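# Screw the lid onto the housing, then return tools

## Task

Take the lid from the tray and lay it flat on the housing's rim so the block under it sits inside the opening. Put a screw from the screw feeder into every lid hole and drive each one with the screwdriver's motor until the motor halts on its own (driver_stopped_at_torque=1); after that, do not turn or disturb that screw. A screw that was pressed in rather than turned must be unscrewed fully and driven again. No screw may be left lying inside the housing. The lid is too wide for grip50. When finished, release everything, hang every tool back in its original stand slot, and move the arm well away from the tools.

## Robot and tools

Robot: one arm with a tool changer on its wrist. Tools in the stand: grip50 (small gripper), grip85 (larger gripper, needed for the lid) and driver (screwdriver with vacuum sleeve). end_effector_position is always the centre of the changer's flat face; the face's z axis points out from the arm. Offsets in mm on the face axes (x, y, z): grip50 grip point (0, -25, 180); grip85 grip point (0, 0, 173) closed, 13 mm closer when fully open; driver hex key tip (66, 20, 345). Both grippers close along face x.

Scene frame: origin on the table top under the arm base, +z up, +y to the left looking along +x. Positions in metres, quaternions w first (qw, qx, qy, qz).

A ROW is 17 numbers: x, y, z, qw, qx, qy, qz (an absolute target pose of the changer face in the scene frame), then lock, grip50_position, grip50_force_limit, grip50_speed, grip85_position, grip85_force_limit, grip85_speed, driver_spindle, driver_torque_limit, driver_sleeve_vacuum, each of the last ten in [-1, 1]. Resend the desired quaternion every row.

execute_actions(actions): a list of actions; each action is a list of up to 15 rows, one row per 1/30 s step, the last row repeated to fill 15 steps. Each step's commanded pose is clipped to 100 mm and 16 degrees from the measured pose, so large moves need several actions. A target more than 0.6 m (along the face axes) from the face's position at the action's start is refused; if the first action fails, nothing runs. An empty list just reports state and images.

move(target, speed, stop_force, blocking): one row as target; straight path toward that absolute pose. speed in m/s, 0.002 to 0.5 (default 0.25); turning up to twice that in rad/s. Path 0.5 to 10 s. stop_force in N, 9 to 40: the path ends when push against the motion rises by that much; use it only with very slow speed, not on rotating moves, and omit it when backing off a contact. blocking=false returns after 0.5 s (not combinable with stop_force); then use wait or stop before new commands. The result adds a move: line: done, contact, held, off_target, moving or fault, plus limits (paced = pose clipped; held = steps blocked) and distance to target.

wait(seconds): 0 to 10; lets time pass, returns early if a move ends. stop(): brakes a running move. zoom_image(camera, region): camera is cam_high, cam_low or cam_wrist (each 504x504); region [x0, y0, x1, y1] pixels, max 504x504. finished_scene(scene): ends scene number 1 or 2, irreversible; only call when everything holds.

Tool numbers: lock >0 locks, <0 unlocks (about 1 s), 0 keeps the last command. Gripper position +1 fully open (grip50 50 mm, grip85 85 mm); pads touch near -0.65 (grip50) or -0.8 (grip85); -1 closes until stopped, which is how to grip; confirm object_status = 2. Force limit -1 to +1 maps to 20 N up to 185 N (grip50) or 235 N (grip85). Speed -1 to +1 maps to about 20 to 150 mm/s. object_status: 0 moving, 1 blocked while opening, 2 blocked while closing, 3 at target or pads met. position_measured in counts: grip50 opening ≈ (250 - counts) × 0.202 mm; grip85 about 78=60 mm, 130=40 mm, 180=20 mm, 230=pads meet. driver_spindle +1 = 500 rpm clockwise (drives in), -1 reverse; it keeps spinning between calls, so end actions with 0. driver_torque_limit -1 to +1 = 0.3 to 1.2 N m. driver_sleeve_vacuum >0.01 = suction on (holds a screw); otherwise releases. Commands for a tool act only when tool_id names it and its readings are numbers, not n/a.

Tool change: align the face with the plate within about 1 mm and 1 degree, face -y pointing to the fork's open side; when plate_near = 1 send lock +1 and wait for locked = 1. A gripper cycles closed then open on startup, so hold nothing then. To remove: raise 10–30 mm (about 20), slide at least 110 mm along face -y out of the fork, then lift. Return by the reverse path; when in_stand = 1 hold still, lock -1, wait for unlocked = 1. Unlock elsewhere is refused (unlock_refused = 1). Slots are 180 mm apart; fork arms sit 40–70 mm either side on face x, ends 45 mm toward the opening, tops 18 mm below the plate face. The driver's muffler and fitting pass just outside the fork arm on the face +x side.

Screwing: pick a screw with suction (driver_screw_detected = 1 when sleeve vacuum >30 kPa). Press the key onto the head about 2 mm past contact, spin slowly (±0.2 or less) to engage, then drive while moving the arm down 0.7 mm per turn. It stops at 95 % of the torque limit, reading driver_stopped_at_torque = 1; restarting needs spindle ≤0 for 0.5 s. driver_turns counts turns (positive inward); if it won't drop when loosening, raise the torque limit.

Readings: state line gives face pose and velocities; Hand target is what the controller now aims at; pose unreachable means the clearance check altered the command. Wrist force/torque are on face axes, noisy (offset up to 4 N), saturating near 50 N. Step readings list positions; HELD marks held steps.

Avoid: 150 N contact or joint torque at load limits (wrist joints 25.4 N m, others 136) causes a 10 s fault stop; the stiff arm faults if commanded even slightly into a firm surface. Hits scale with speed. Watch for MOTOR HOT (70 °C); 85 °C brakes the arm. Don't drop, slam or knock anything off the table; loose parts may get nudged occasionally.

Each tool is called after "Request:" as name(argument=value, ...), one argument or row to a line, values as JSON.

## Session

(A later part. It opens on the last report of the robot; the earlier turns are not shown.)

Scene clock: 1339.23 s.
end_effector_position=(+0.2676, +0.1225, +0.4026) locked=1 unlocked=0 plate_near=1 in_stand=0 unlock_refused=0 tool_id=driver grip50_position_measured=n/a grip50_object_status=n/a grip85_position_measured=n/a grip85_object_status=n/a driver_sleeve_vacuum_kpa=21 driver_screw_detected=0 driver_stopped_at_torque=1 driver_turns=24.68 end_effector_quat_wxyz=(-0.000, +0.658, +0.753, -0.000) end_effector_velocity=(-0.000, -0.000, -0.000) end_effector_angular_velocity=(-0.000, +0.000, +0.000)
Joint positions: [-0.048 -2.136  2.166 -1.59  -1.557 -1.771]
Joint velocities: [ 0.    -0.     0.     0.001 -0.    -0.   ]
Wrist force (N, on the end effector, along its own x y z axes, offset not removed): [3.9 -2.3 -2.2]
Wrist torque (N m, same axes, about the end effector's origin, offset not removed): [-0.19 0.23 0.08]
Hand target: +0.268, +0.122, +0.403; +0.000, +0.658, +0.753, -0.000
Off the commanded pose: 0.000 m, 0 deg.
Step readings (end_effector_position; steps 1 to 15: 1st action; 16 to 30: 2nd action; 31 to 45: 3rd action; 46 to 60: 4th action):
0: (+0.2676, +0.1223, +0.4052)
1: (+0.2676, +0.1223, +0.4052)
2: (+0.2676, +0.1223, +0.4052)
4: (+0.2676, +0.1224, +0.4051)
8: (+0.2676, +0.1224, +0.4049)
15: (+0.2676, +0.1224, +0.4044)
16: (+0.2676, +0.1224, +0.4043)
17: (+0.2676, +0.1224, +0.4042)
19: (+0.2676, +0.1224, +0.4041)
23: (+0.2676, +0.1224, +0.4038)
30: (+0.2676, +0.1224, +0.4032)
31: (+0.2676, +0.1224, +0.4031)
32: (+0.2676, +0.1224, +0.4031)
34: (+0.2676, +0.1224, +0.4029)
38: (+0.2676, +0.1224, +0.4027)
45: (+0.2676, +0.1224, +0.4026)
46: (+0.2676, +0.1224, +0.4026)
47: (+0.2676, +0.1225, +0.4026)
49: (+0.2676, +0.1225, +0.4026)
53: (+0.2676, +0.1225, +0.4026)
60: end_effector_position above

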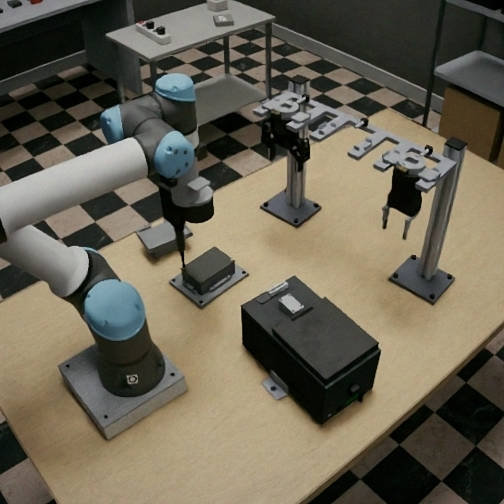

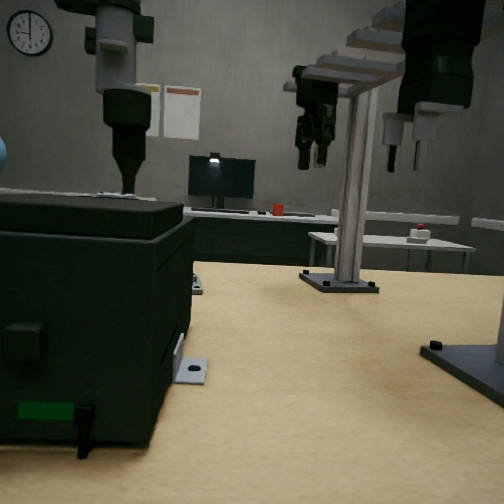

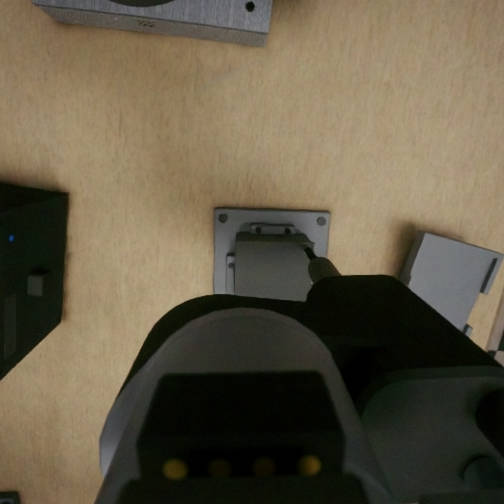

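Request:
execute_actions(
  actions=[
    [[0.26764,0.12245,0.40260,0,0.6584,0.7527,0,0,0,0,0,1,-0.4,-0.6,0,0,-1],[0.26764,0.12245,0.40260,0,0.6584,0.7527,0,0,0,0,0,1,-0.4,-0.6,0,0,-1],[0.26764,0.12245,0.40260,0,0.6584,0.7527,0,0,0,0,0,1,-0.4,-0.6,0,0,-1],[0.26764,0.12245,0.40280,0,0.6584,0.7527,0,0,0,0,0,1,-0.4,-0.6,0,0,-1],[0.26764,0.12245,0.40310,0,0.6584,0.7527,0,0,0,0,0,1,-0.4,-0.6,0,0,-1],[0.26764,0.12245,0.40350,0,0.6584,0.7527,0,0,0,0,0,1,-0.4,-0.6,0,0,-1],[0.26764,0.12245,0.40400,0,0.6584,0.7527,0,0,0,0,0,1,-0.4,-0.6,0,0,-1],[0.26764,0.12245,0.40460,0,0.6584,0.7527,0,0,0,0,0,1,-0.4,-0.6,0,0,-1],[0.26764,0.12245,0.40530,0,0.6584,0.7527,0,0,0,0,0,1,-0.4,-0.6,0,0,-1],[0.26764,0.12245,0.40610,0,0.6584,0.7527,0,0,0,0,0,1,-0.4,-0.6,0,0,-1],[0.26764,0.12245,0.40700,0,0.6584,0.7527,0,0,0,0,0,1,-0.4,-0.6,0,0,-1],[0.26764,0.12245,0.40800,0,0.6584,0.7527,0,0,0,0,0,1,-0.4,-0.6,0,0,-1],[0.26764,0.12245,0.40920,0,0.6584,0.7527,0,0,0,0,0,1,-0.4,-0.6,0,0,-1],[0.26764,0.12245,0.41060,0,0.6584,0.7527,0,0,0,0,0,1,-0.4,-0.6,0,0,-1],[0.26764,0.12245,0.41220,0,0.6584,0.7527,0,0,0,0,0,1,-0.4,-0.6,0,0,-1]],
    [[0.26764,0.12245,0.41400,0,0.6584,0.7527,0,0,0,0,0,1,-0.4,-0.6,0,0,-1],[0.26764,0.12245,0.41600,0,0.6584,0.7527,0,0,0,0,0,1,-0.4,-0.6,0,0,-1],[0.26764,0.12245,0.41800,0,0.6584,0.7527,0,0,0,0,0,1,-0.4,-0.6,0,0,-1],[0.26764,0.12245,0.42000,0,0.6584,0.7527,0,0,0,0,0,1,-0.4,-0.6,0,0,-1],[0.26764,0.12245,0.42200,0,0.6584,0.7527,0,0,0,0,0,1,-0.4,-0.6,0,0,-1],[0.26764,0.12245,0.42380,0,0.6584,0.7527,0,0,0,0,0,1,-0.4,-0.6,0,0,-1],[0.26764,0.12245,0.42540,0,0.6584,0.7527,0,0,0,0,0,1,-0.4,-0.6,0,0,-1],[0.26764,0.12245,0.42680,0,0.6584,0.7527,0,0,0,0,0,1,-0.4,-0.6,0,0,-1],[0.26764,0.12245,0.42790,0,0.6584,0.7527,0,0,0,0,0,1,-0.4,-0.6,0,0,-1],[0.26764,0.12245,0.42870,0,0.6584,0.7527,0,0,0,0,0,1,-0.4,-0.6,0,0,-1],[0.26764,0.12245,0.42930,0,0.6584,0.7527,0,0,0,0,0,1,-0.4,-0.6,0,0,-1],[0.26764,0.12245,0.42960,0,0.6584,0.7527,0,0,0,0,0,1,-0.4,-0.6,0,0,-1]],
  ],
)

Scene clock: 1361.93 s.
end_effector_position=(+0.2677, +0.1225, +0.4284) locked=1 unlocked=0 plate_near=1 in_stand=0 unlock_refused=0 tool_id=driver grip50_position_measured=n/a grip50_object_status=n/a grip85_position_measured=n/a grip85_object_status=n/a driver_sleeve_vacuum_kpa=0 driver_screw_detected=0 driver_stopped_at_torque=1 driver_turns=24.68 end_effector_quat_wxyz=(+0.000, +0.658, +0.753, +0.000) end_effector_velocity=(+0.000, +0.000, +0.013) end_effector_angular_velocity=(+0.001, +0.004, +0.001)
Joint positions: [-0.05  -2.136  2.1   -1.525 -1.557 -1.773]
Joint velocities: [-0.     0.003 -0.035  0.035  0.    -0.001]
Wrist force (N, on the end effector, along its own x y z axes, offset not removed): [-1.6 -2.1 0.8]
Wrist torque (N m, same axes, about the end effector's origin, offset not removed): [0.10 0.08 0.09]
Hand target: +0.268, +0.122, +0.430; +0.000, +0.658, +0.753, +0.000
Off the commanded pose: 0.001 m, 0 deg.
Step readings (end_effector_position; steps 1 to 15: 1st action; 16 to 30: 2nd action):
0: (+0.2676, +0.1225, +0.4026)
1: (+0.2676, +0.1225, +0.4026)
2: (+0.2676, +0.1225, +0.4026)
4: (+0.2676, +0.1225, +0.4026)
8: (+0.2677, +0.1225, +0.4031)
15: (+0.2676, +0.1225, +0.4075)
16: (+0.2676, +0.1225, +0.4087)
17: (+0.2676, +0.1225, +0.4099)
19: (+0.2676, +0.1225, +0.4130)
23: (+0.2676, +0.1225, +0.4202)
30: end_effector_position above

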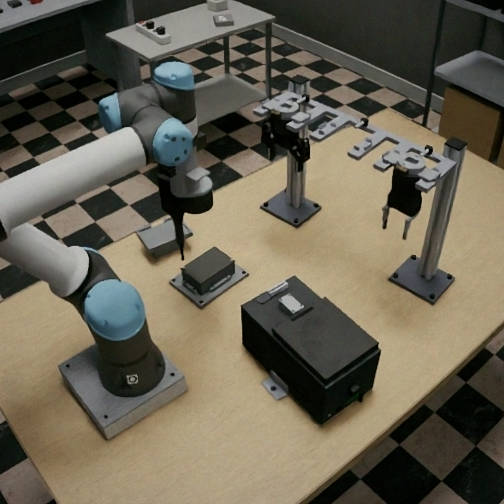

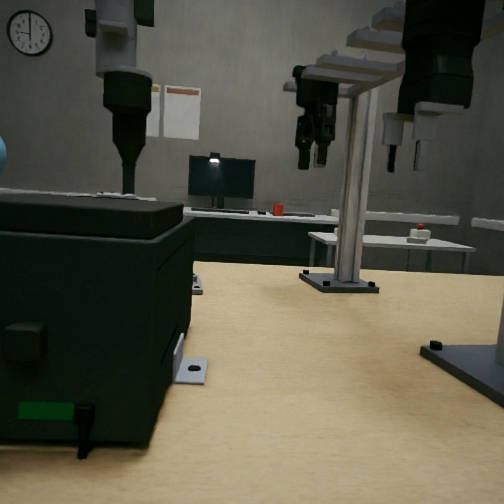

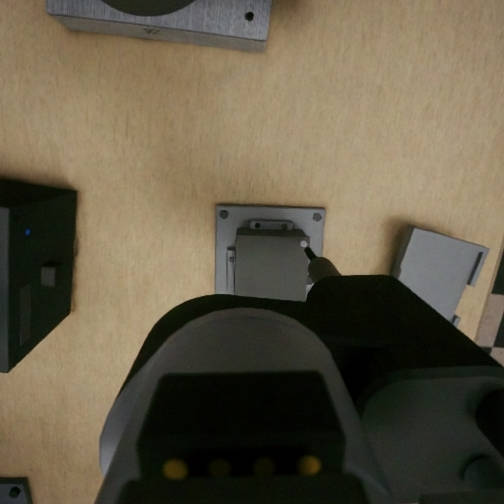

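Request:
zoom_image(
  camera="cam_wrist",
  region=[210, 200, 340, 300],
)

Request:
zoom_image(
  camera="cam_high",
  region=[150, 230, 270, 320],
)

Region (210, 200, 340, 300) of cam_wrist's 504x504 image, scaled by 3.877, with more detail than that image has; it fills the top 388 rows of this view, and the rest is white.

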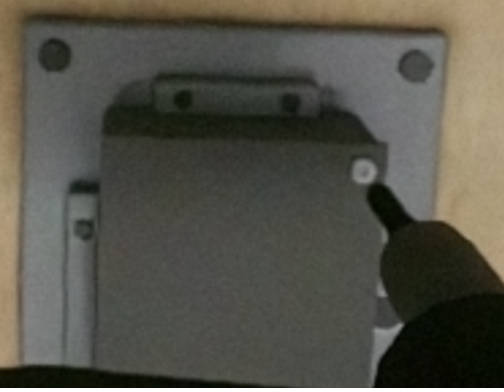

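Region (150, 230, 270, 320) of cam_high's 504x504 image, scaled by 4.200, with more detail than that image has; it fills the top 378 rows of this view, and the rest is white.

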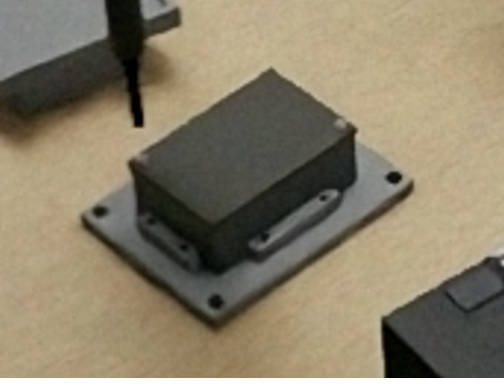

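Request:
move(
  target=[0.5191, -0.0159, 0.4296, 0, 0.6584, 0.7527, 0, 0, 0, 0, 0, 1, -0.4, -0.6, 0, 0, -1],
  speed=0.3,
)

Scene clock: 1386.87 s.
end_effector_position=(+0.5191, -0.0156, +0.4292) locked=1 unlocked=0 plate_near=1 in_stand=0 unlock_refused=0 tool_id=driver grip50_position_measured=n/a grip50_object_status=n/a grip85_position_measured=n/a grip85_object_status=n/a driver_sleeve_vacuum_kpa=0 driver_screw_detected=0 driver_stopped_at_torque=1 driver_turns=24.68 end_effector_quat_wxyz=(+0.000, +0.658, +0.753, +0.000) end_effector_velocity=(+0.002, -0.000, +0.000) end_effector_angular_velocity=(+0.001, -0.000, +0.002)
Joint positions: [-0.282 -1.526  1.665 -1.698 -1.56  -2.005]
Joint velocities: [ 0.001  0.004 -0.005  0.001  0.001 -0.001]
Wrist force (N, on the end effector, along its own x y z axes, offset not removed): [3.7 -2.4 -0.9]
Wrist torque (N m, same axes, about the end effector's origin, offset not removed): [-0.02 -0.23 0.29]
Hand target: +0.519, -0.016, +0.429; -0.000, +0.658, +0.753, +0.000
Off the commanded pose: 0.001 m, 0 deg.
move: done

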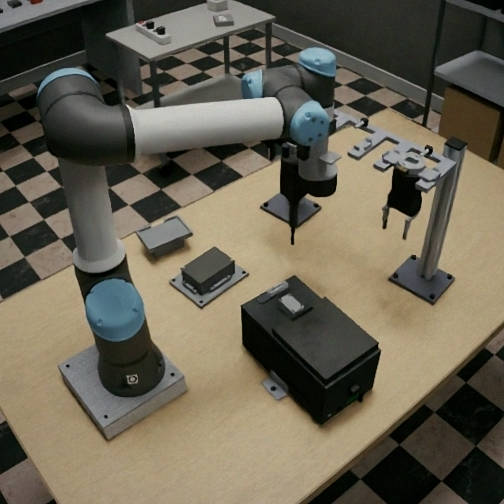

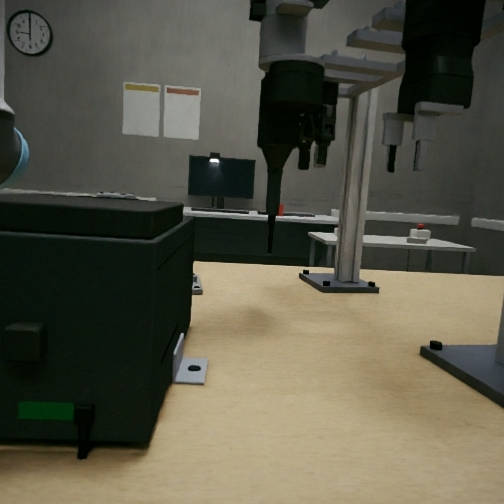

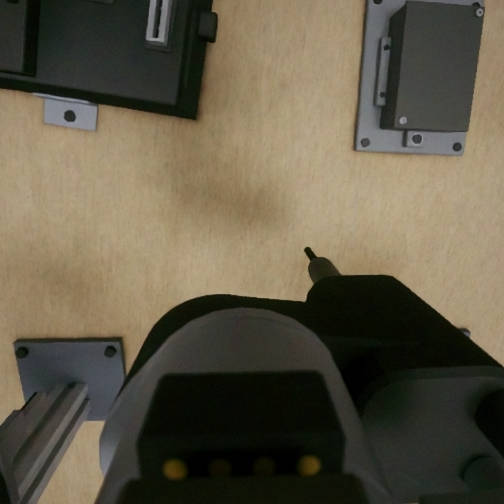

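Request:
move(
  target=[0.6380, 0.0001, 0.4296, 0, 0.6584, 0.7527, 0, 0, 0, 0, 0, 1, -0.4, -0.6, 0, 0, -1],
  speed=0.08,
)

Scene clock: 1391.13 s.
end_effector_position=(+0.6378, +0.0003, +0.4294) locked=1 unlocked=0 plate_near=1 in_stand=0 unlock_refused=0 tool_id=driver grip50_position_measured=n/a grip50_object_status=n/a grip85_position_measured=n/a grip85_object_status=n/a driver_sleeve_vacuum_kpa=0 driver_screw_detected=0 driver_stopped_at_torque=1 driver_turns=24.68 end_effector_quat_wxyz=(-0.000, +0.658, +0.753, -0.000) end_effector_velocity=(+0.002, +0.000, -0.000) end_effector_angular_velocity=(-0.001, +0.001, +0.001)
Joint positions: [-0.201 -1.239  1.323 -1.642 -1.559 -1.924]
Joint velocities: [ 0.001  0.004 -0.006  0.002 -0.001  0.001]
Wrist force (N, on the end effector, along its own x y z axes, offset not removed): [-1.1 -2.2 6.0]
Wrist torque (N m, same axes, about the end effector's origin, offset not removed): [0.02 0.01 0.11]
Hand target: +0.638, +0.000, +0.429; -0.000, +0.658, +0.753, -0.000
Off the commanded pose: 0.000 m, 0 deg.
move: done

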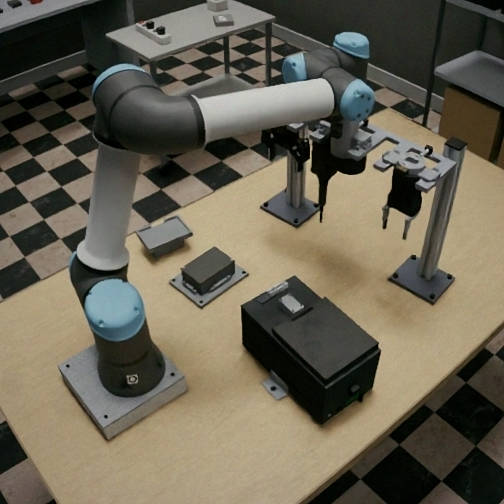

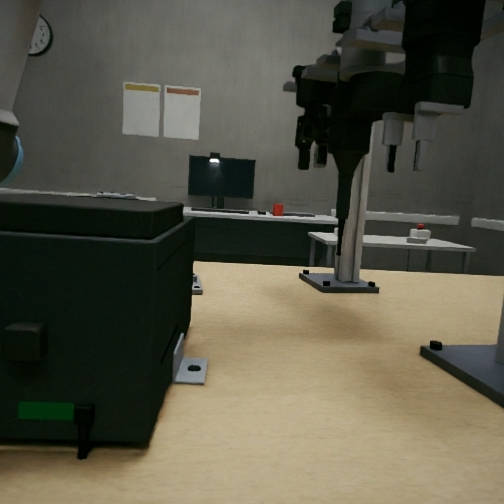

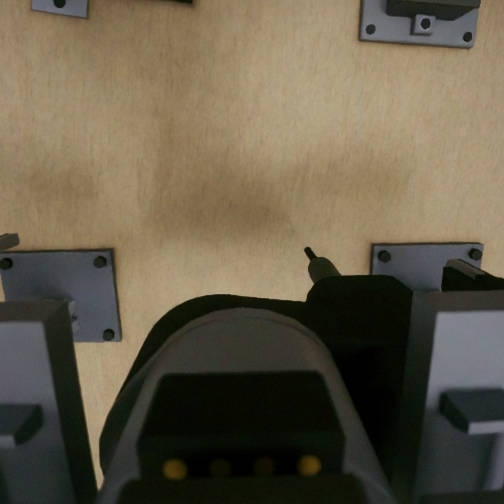

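Request:
move(
  target=[0.6380, 0.0001, 0.4100, 0, 0.6584, 0.7527, 0, 0, 0, 0, 0, 1, -0.4, -0.6, 0, 0, -1],
  speed=0.03,
)

Scene clock: 1394.53 s.
end_effector_position=(+0.6380, +0.0001, +0.4102) locked=1 unlocked=0 plate_near=1 in_stand=1 unlock_refused=0 tool_id=driver grip50_position_measured=n/a grip50_object_status=n/a grip85_position_measured=n/a grip85_object_status=n/a driver_sleeve_vacuum_kpa=0 driver_screw_detected=0 driver_stopped_at_torque=1 driver_turns=24.68 end_effector_quat_wxyz=(-0.000, +0.658, +0.753, -0.000) end_effector_velocity=(-0.000, -0.000, -0.001) end_effector_angular_velocity=(-0.001, +0.000, +0.001)
Joint positions: [-0.201 -1.235  1.365 -1.69  -1.559 -1.924]
Joint velocities: [ 0.     0.     0.003 -0.004 -0.001 -0.   ]
Wrist force (N, on the end effector, along its own x y z axes, offset not removed): [4.0 -1.1 2.3]
Wrist torque (N m, same axes, about the end effector's origin, offset not removed): [0.09 -0.19 0.17]
Hand target: +0.638, +0.000, +0.410; -0.000, +0.658, +0.753, -0.000
Off the commanded pose: 0.000 m, 0 deg.
move: done

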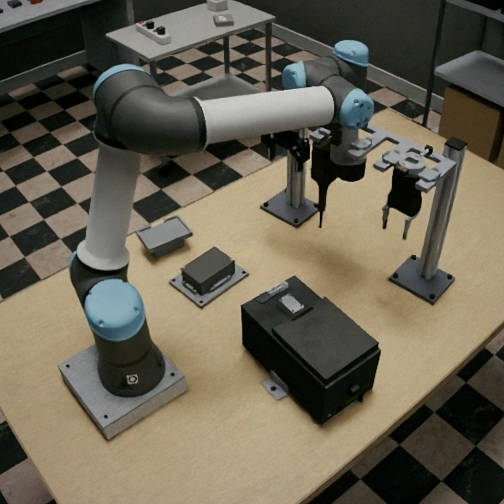

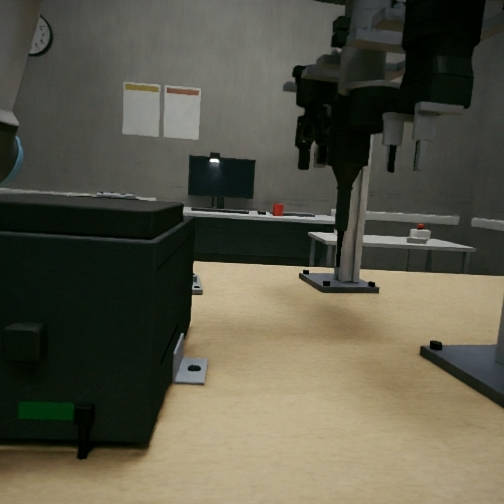

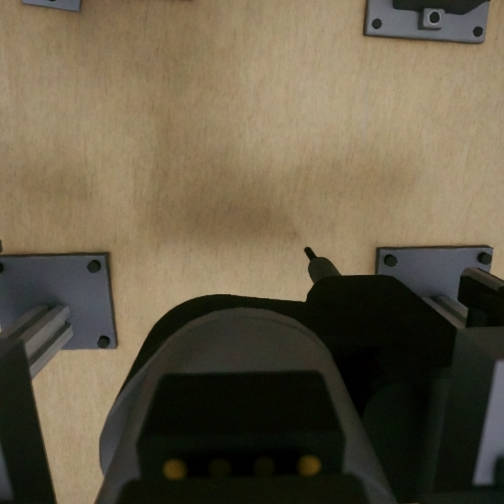

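In the stand. Unlocking now.

Request:
execute_actions(
  actions=[
    [[0.6380, 0.0001, 0.4098, 0, 0.6584, 0.7527, 0, -1, 0, 0, 0, 1, -0.4, -0.6, 0, 0, -1]],
  ],
)

Request:
wait(
  seconds=0.8,
)

Scene clock: 1397.17 s.
end_effector_position=(+0.6380, +0.0001, +0.4098) locked=0 unlocked=0 plate_near=1 in_stand=1 unlock_refused=0 tool_id=none grip50_position_measured=n/a grip50_object_status=n/a grip85_position_measured=n/a grip85_object_status=n/a driver_sleeve_vacuum_kpa=n/a driver_screw_detected=n/a driver_stopped_at_torque=n/a driver_turns=n/a end_effector_quat_wxyz=(+0.000, +0.658, +0.753, +0.000) end_effector_velocity=(+0.000, +0.000, +0.000) end_effector_angular_velocity=(+0.000, -0.001, +0.001)
Joint positions: [-0.201 -1.234  1.366 -1.691 -1.559 -1.924]
Joint velocities: [ 0.001 -0.    -0.    -0.     0.    -0.001]
Wrist force (N, on the end effector, along its own x y z axes, offset not removed): [1.7 -3.9 -3.2]
Wrist torque (N m, same axes, about the end effector's origin, offset not removed): [0.22 -0.09 0.18]
Hand target: +0.638, +0.000, +0.410; +0.000, +0.658, +0.753, +0.000
Off the commanded pose: 0.000 m, 0 deg.
Step readings (end_effector_position):
0: (+0.6380, +0.0001, +0.4100)
1: (+0.6379, +0.0001, +0.4098)
2: (+0.6379, +0.0001, +0.4098)
4: (+0.6379, +0.0001, +0.4098)
8: (+0.6380, +0.0001, +0.4098)
15: end_effector_position above

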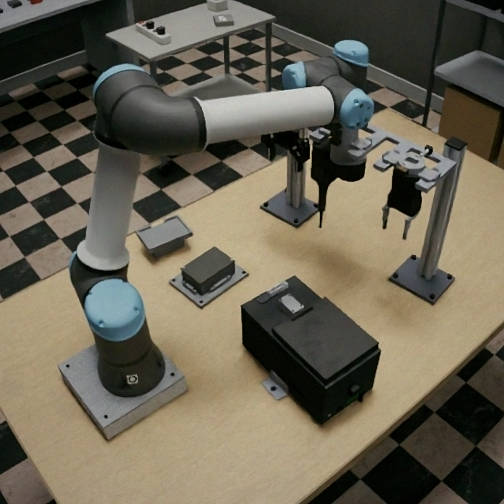

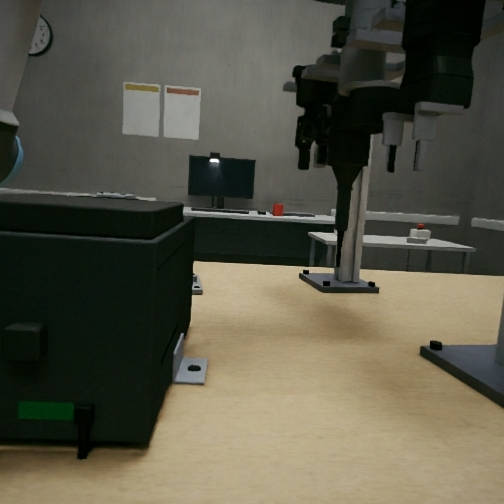

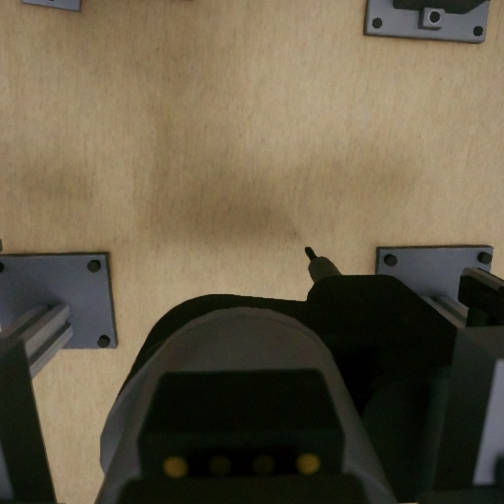

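Scene clock: 1397.97 s.
end_effector_position=(+0.6380, +0.0001, +0.4098) locked=0 unlocked=1 plate_near=1 in_stand=1 unlock_refused=0 tool_id=none grip50_position_measured=n/a grip50_object_status=n/a grip85_position_measured=n/a grip85_object_status=n/a driver_sleeve_vacuum_kpa=n/a driver_screw_detected=n/a driver_stopped_at_torque=n/a driver_turns=n/a end_effector_quat_wxyz=(+0.000, +0.658, +0.753, +0.000) end_effector_velocity=(-0.000, -0.001, -0.000) end_effector_angular_velocity=(-0.001, +0.000, -0.001)
Joint positions: [-0.201 -1.234  1.366 -1.691 -1.559 -1.924]
Joint velocities: [-0.001 -0.     0.001 -0.    -0.001 -0.   ]
Wrist force (N, on the end effector, along its own x y z axes, offset not removed): [2.3 -7.6 3.3]
Wrist torque (N m, same axes, about the end effector's origin, offset not removed): [-0.20 -0.37 0.01]
Hand target: +0.638, +0.000, +0.410; +0.000, +0.658, +0.753, +0.000
Off the commanded pose: 0.000 m, 0 deg.
wait: 0.80 s; at rest by 0.20 s

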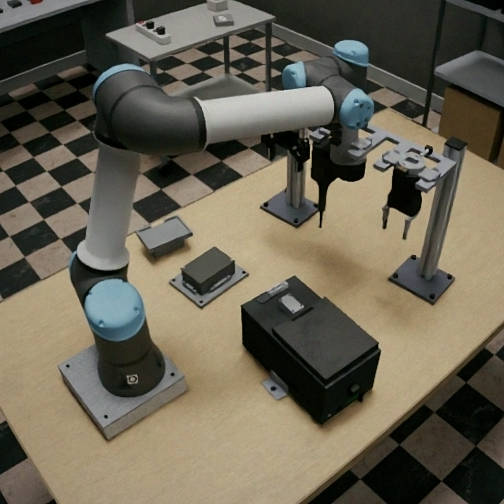

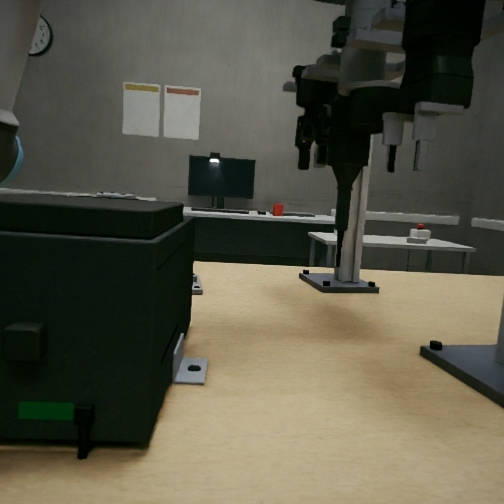

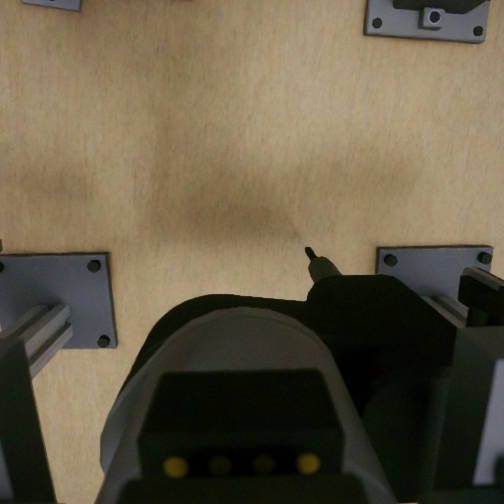

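Unlocked. Rising straight up.

Request:
move(
  target=[0.6380, 0.0001, 0.4500, 0, 0.6584, 0.7527, 0, 0, 0, 0, 0, 1, -0.4, -0.6, 0, 0, -1],
  speed=0.08,
)

Scene clock: 1401.27 s.
end_effector_position=(+0.6380, +0.0001, +0.4499) locked=0 unlocked=1 plate_near=0 in_stand=0 unlock_refused=0 tool_id=none grip50_position_measured=n/a grip50_object_status=n/a grip85_position_measured=n/a grip85_object_status=n/a driver_sleeve_vacuum_kpa=n/a driver_screw_detected=n/a driver_stopped_at_torque=n/a driver_turns=n/a end_effector_quat_wxyz=(+0.000, +0.658, +0.753, +0.000) end_effector_velocity=(+0.000, -0.001, +0.001) end_effector_angular_velocity=(-0.000, +0.002, -0.001)
Joint positions: [-0.202 -1.241  1.273 -1.591 -1.559 -1.925]
Joint velocities: [-0.001  0.002 -0.006  0.006 -0.001 -0.001]
Wrist force (N, on the end effector, along its own x y z axes, offset not removed): [1.0 -0.5 1.0]
Wrist torque (N m, same axes, about the end effector's origin, offset not removed): [0.18 -0.12 0.16]
Hand target: +0.638, +0.000, +0.450; +0.000, +0.658, +0.753, +0.000
Off the commanded pose: 0.000 m, 0 deg.
move: done

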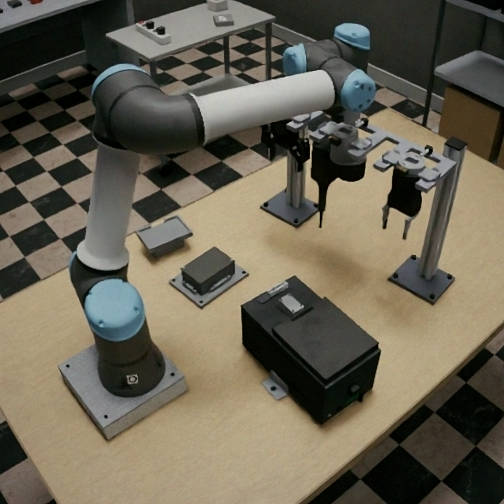

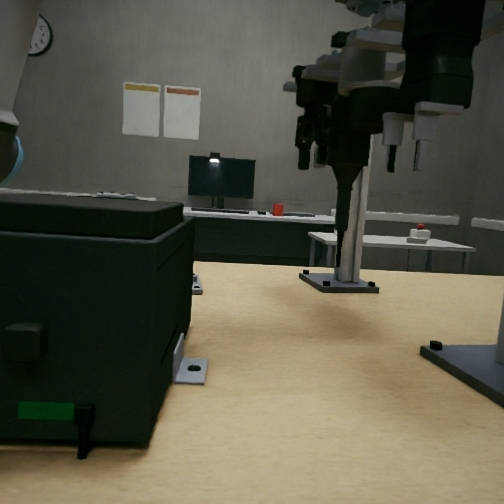

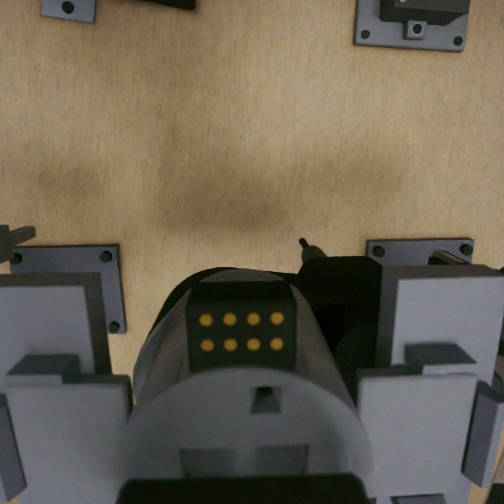

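Request:
move(
  target=[0.4000, 0.0000, 0.5200, 0, 0.6584, 0.7527, 0, 0, 0, 0, 0, 1, -0.4, -0.6, 0, 0, -1],
  speed=0.3,
)

Scene clock: 1406.23 s.
end_effector_position=(+0.4004, -0.0004, +0.5203) locked=0 unlocked=1 plate_near=0 in_stand=0 unlock_refused=0 tool_id=none grip50_position_measured=n/a grip50_object_status=n/a grip85_position_measured=n/a grip85_object_status=n/a driver_sleeve_vacuum_kpa=n/a driver_screw_detected=n/a driver_stopped_at_torque=n/a driver_turns=n/a end_effector_quat_wxyz=(+0.000, +0.658, +0.753, +0.000) end_effector_velocity=(-0.002, -0.001, +0.001) end_effector_angular_velocity=(-0.000, -0.000, -0.000)
Joint positions: [-0.338 -1.82   1.691 -1.428 -1.561 -2.061]
Joint velocities: [-0.003 -0.005  0.002  0.003 -0.    -0.003]
Wrist force (N, on the end effector, along its own x y z axes, offset not removed): [-0.9 -1.7 -0.1]
Wrist torque (N m, same axes, about the end effector's origin, offset not removed): [-0.05 0.06 -0.05]
Hand target: +0.400, -0.000, +0.520; +0.000, +0.658, +0.753, +0.000
Off the commanded pose: 0.001 m, 0 deg.
move: done

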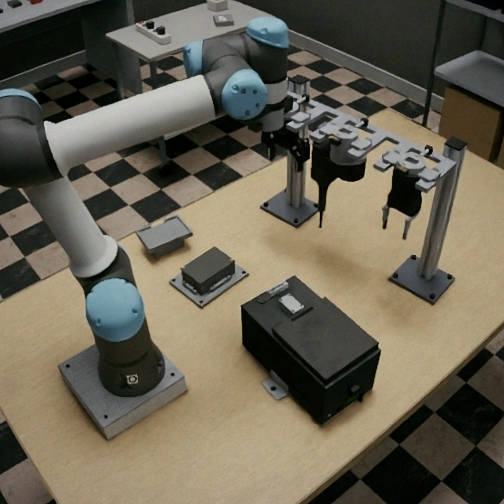

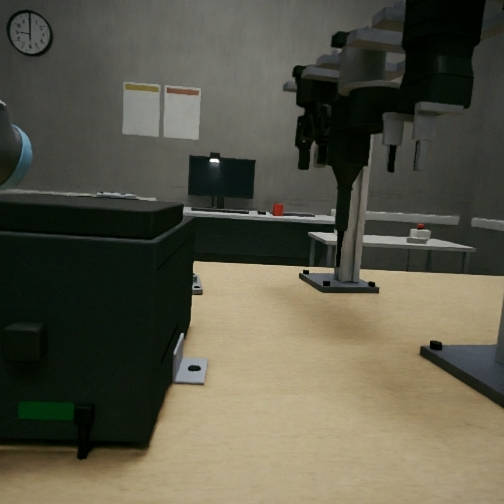

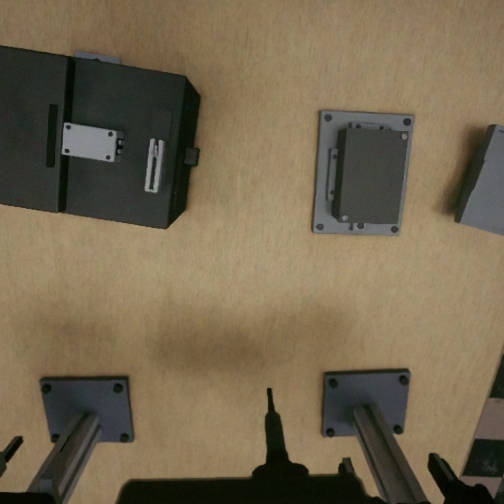

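Request:
zoom_image(
  camera="cam_wrist",
  region=[300, 100, 430, 245],
)

Region (300, 100, 430, 245) of cam_wrist's 504x504 image, scaled by 3.476, with more detail than that image has; it fills the left 452 columns of this view, and the rest is white.

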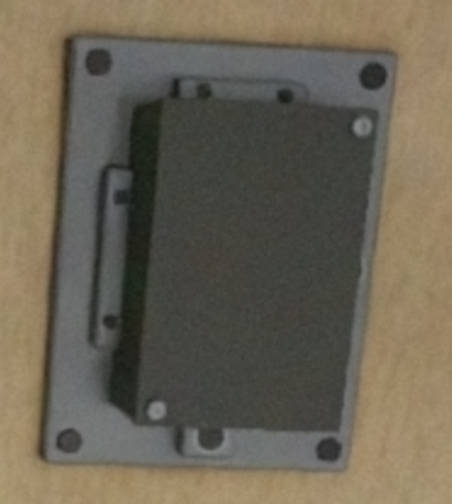

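Both screws are seated, the lid is flat, all tools are back in their slots, and the arm is clear.

Request:
finished_scene(
  scene=2,
)

The scene is finished: the task was done.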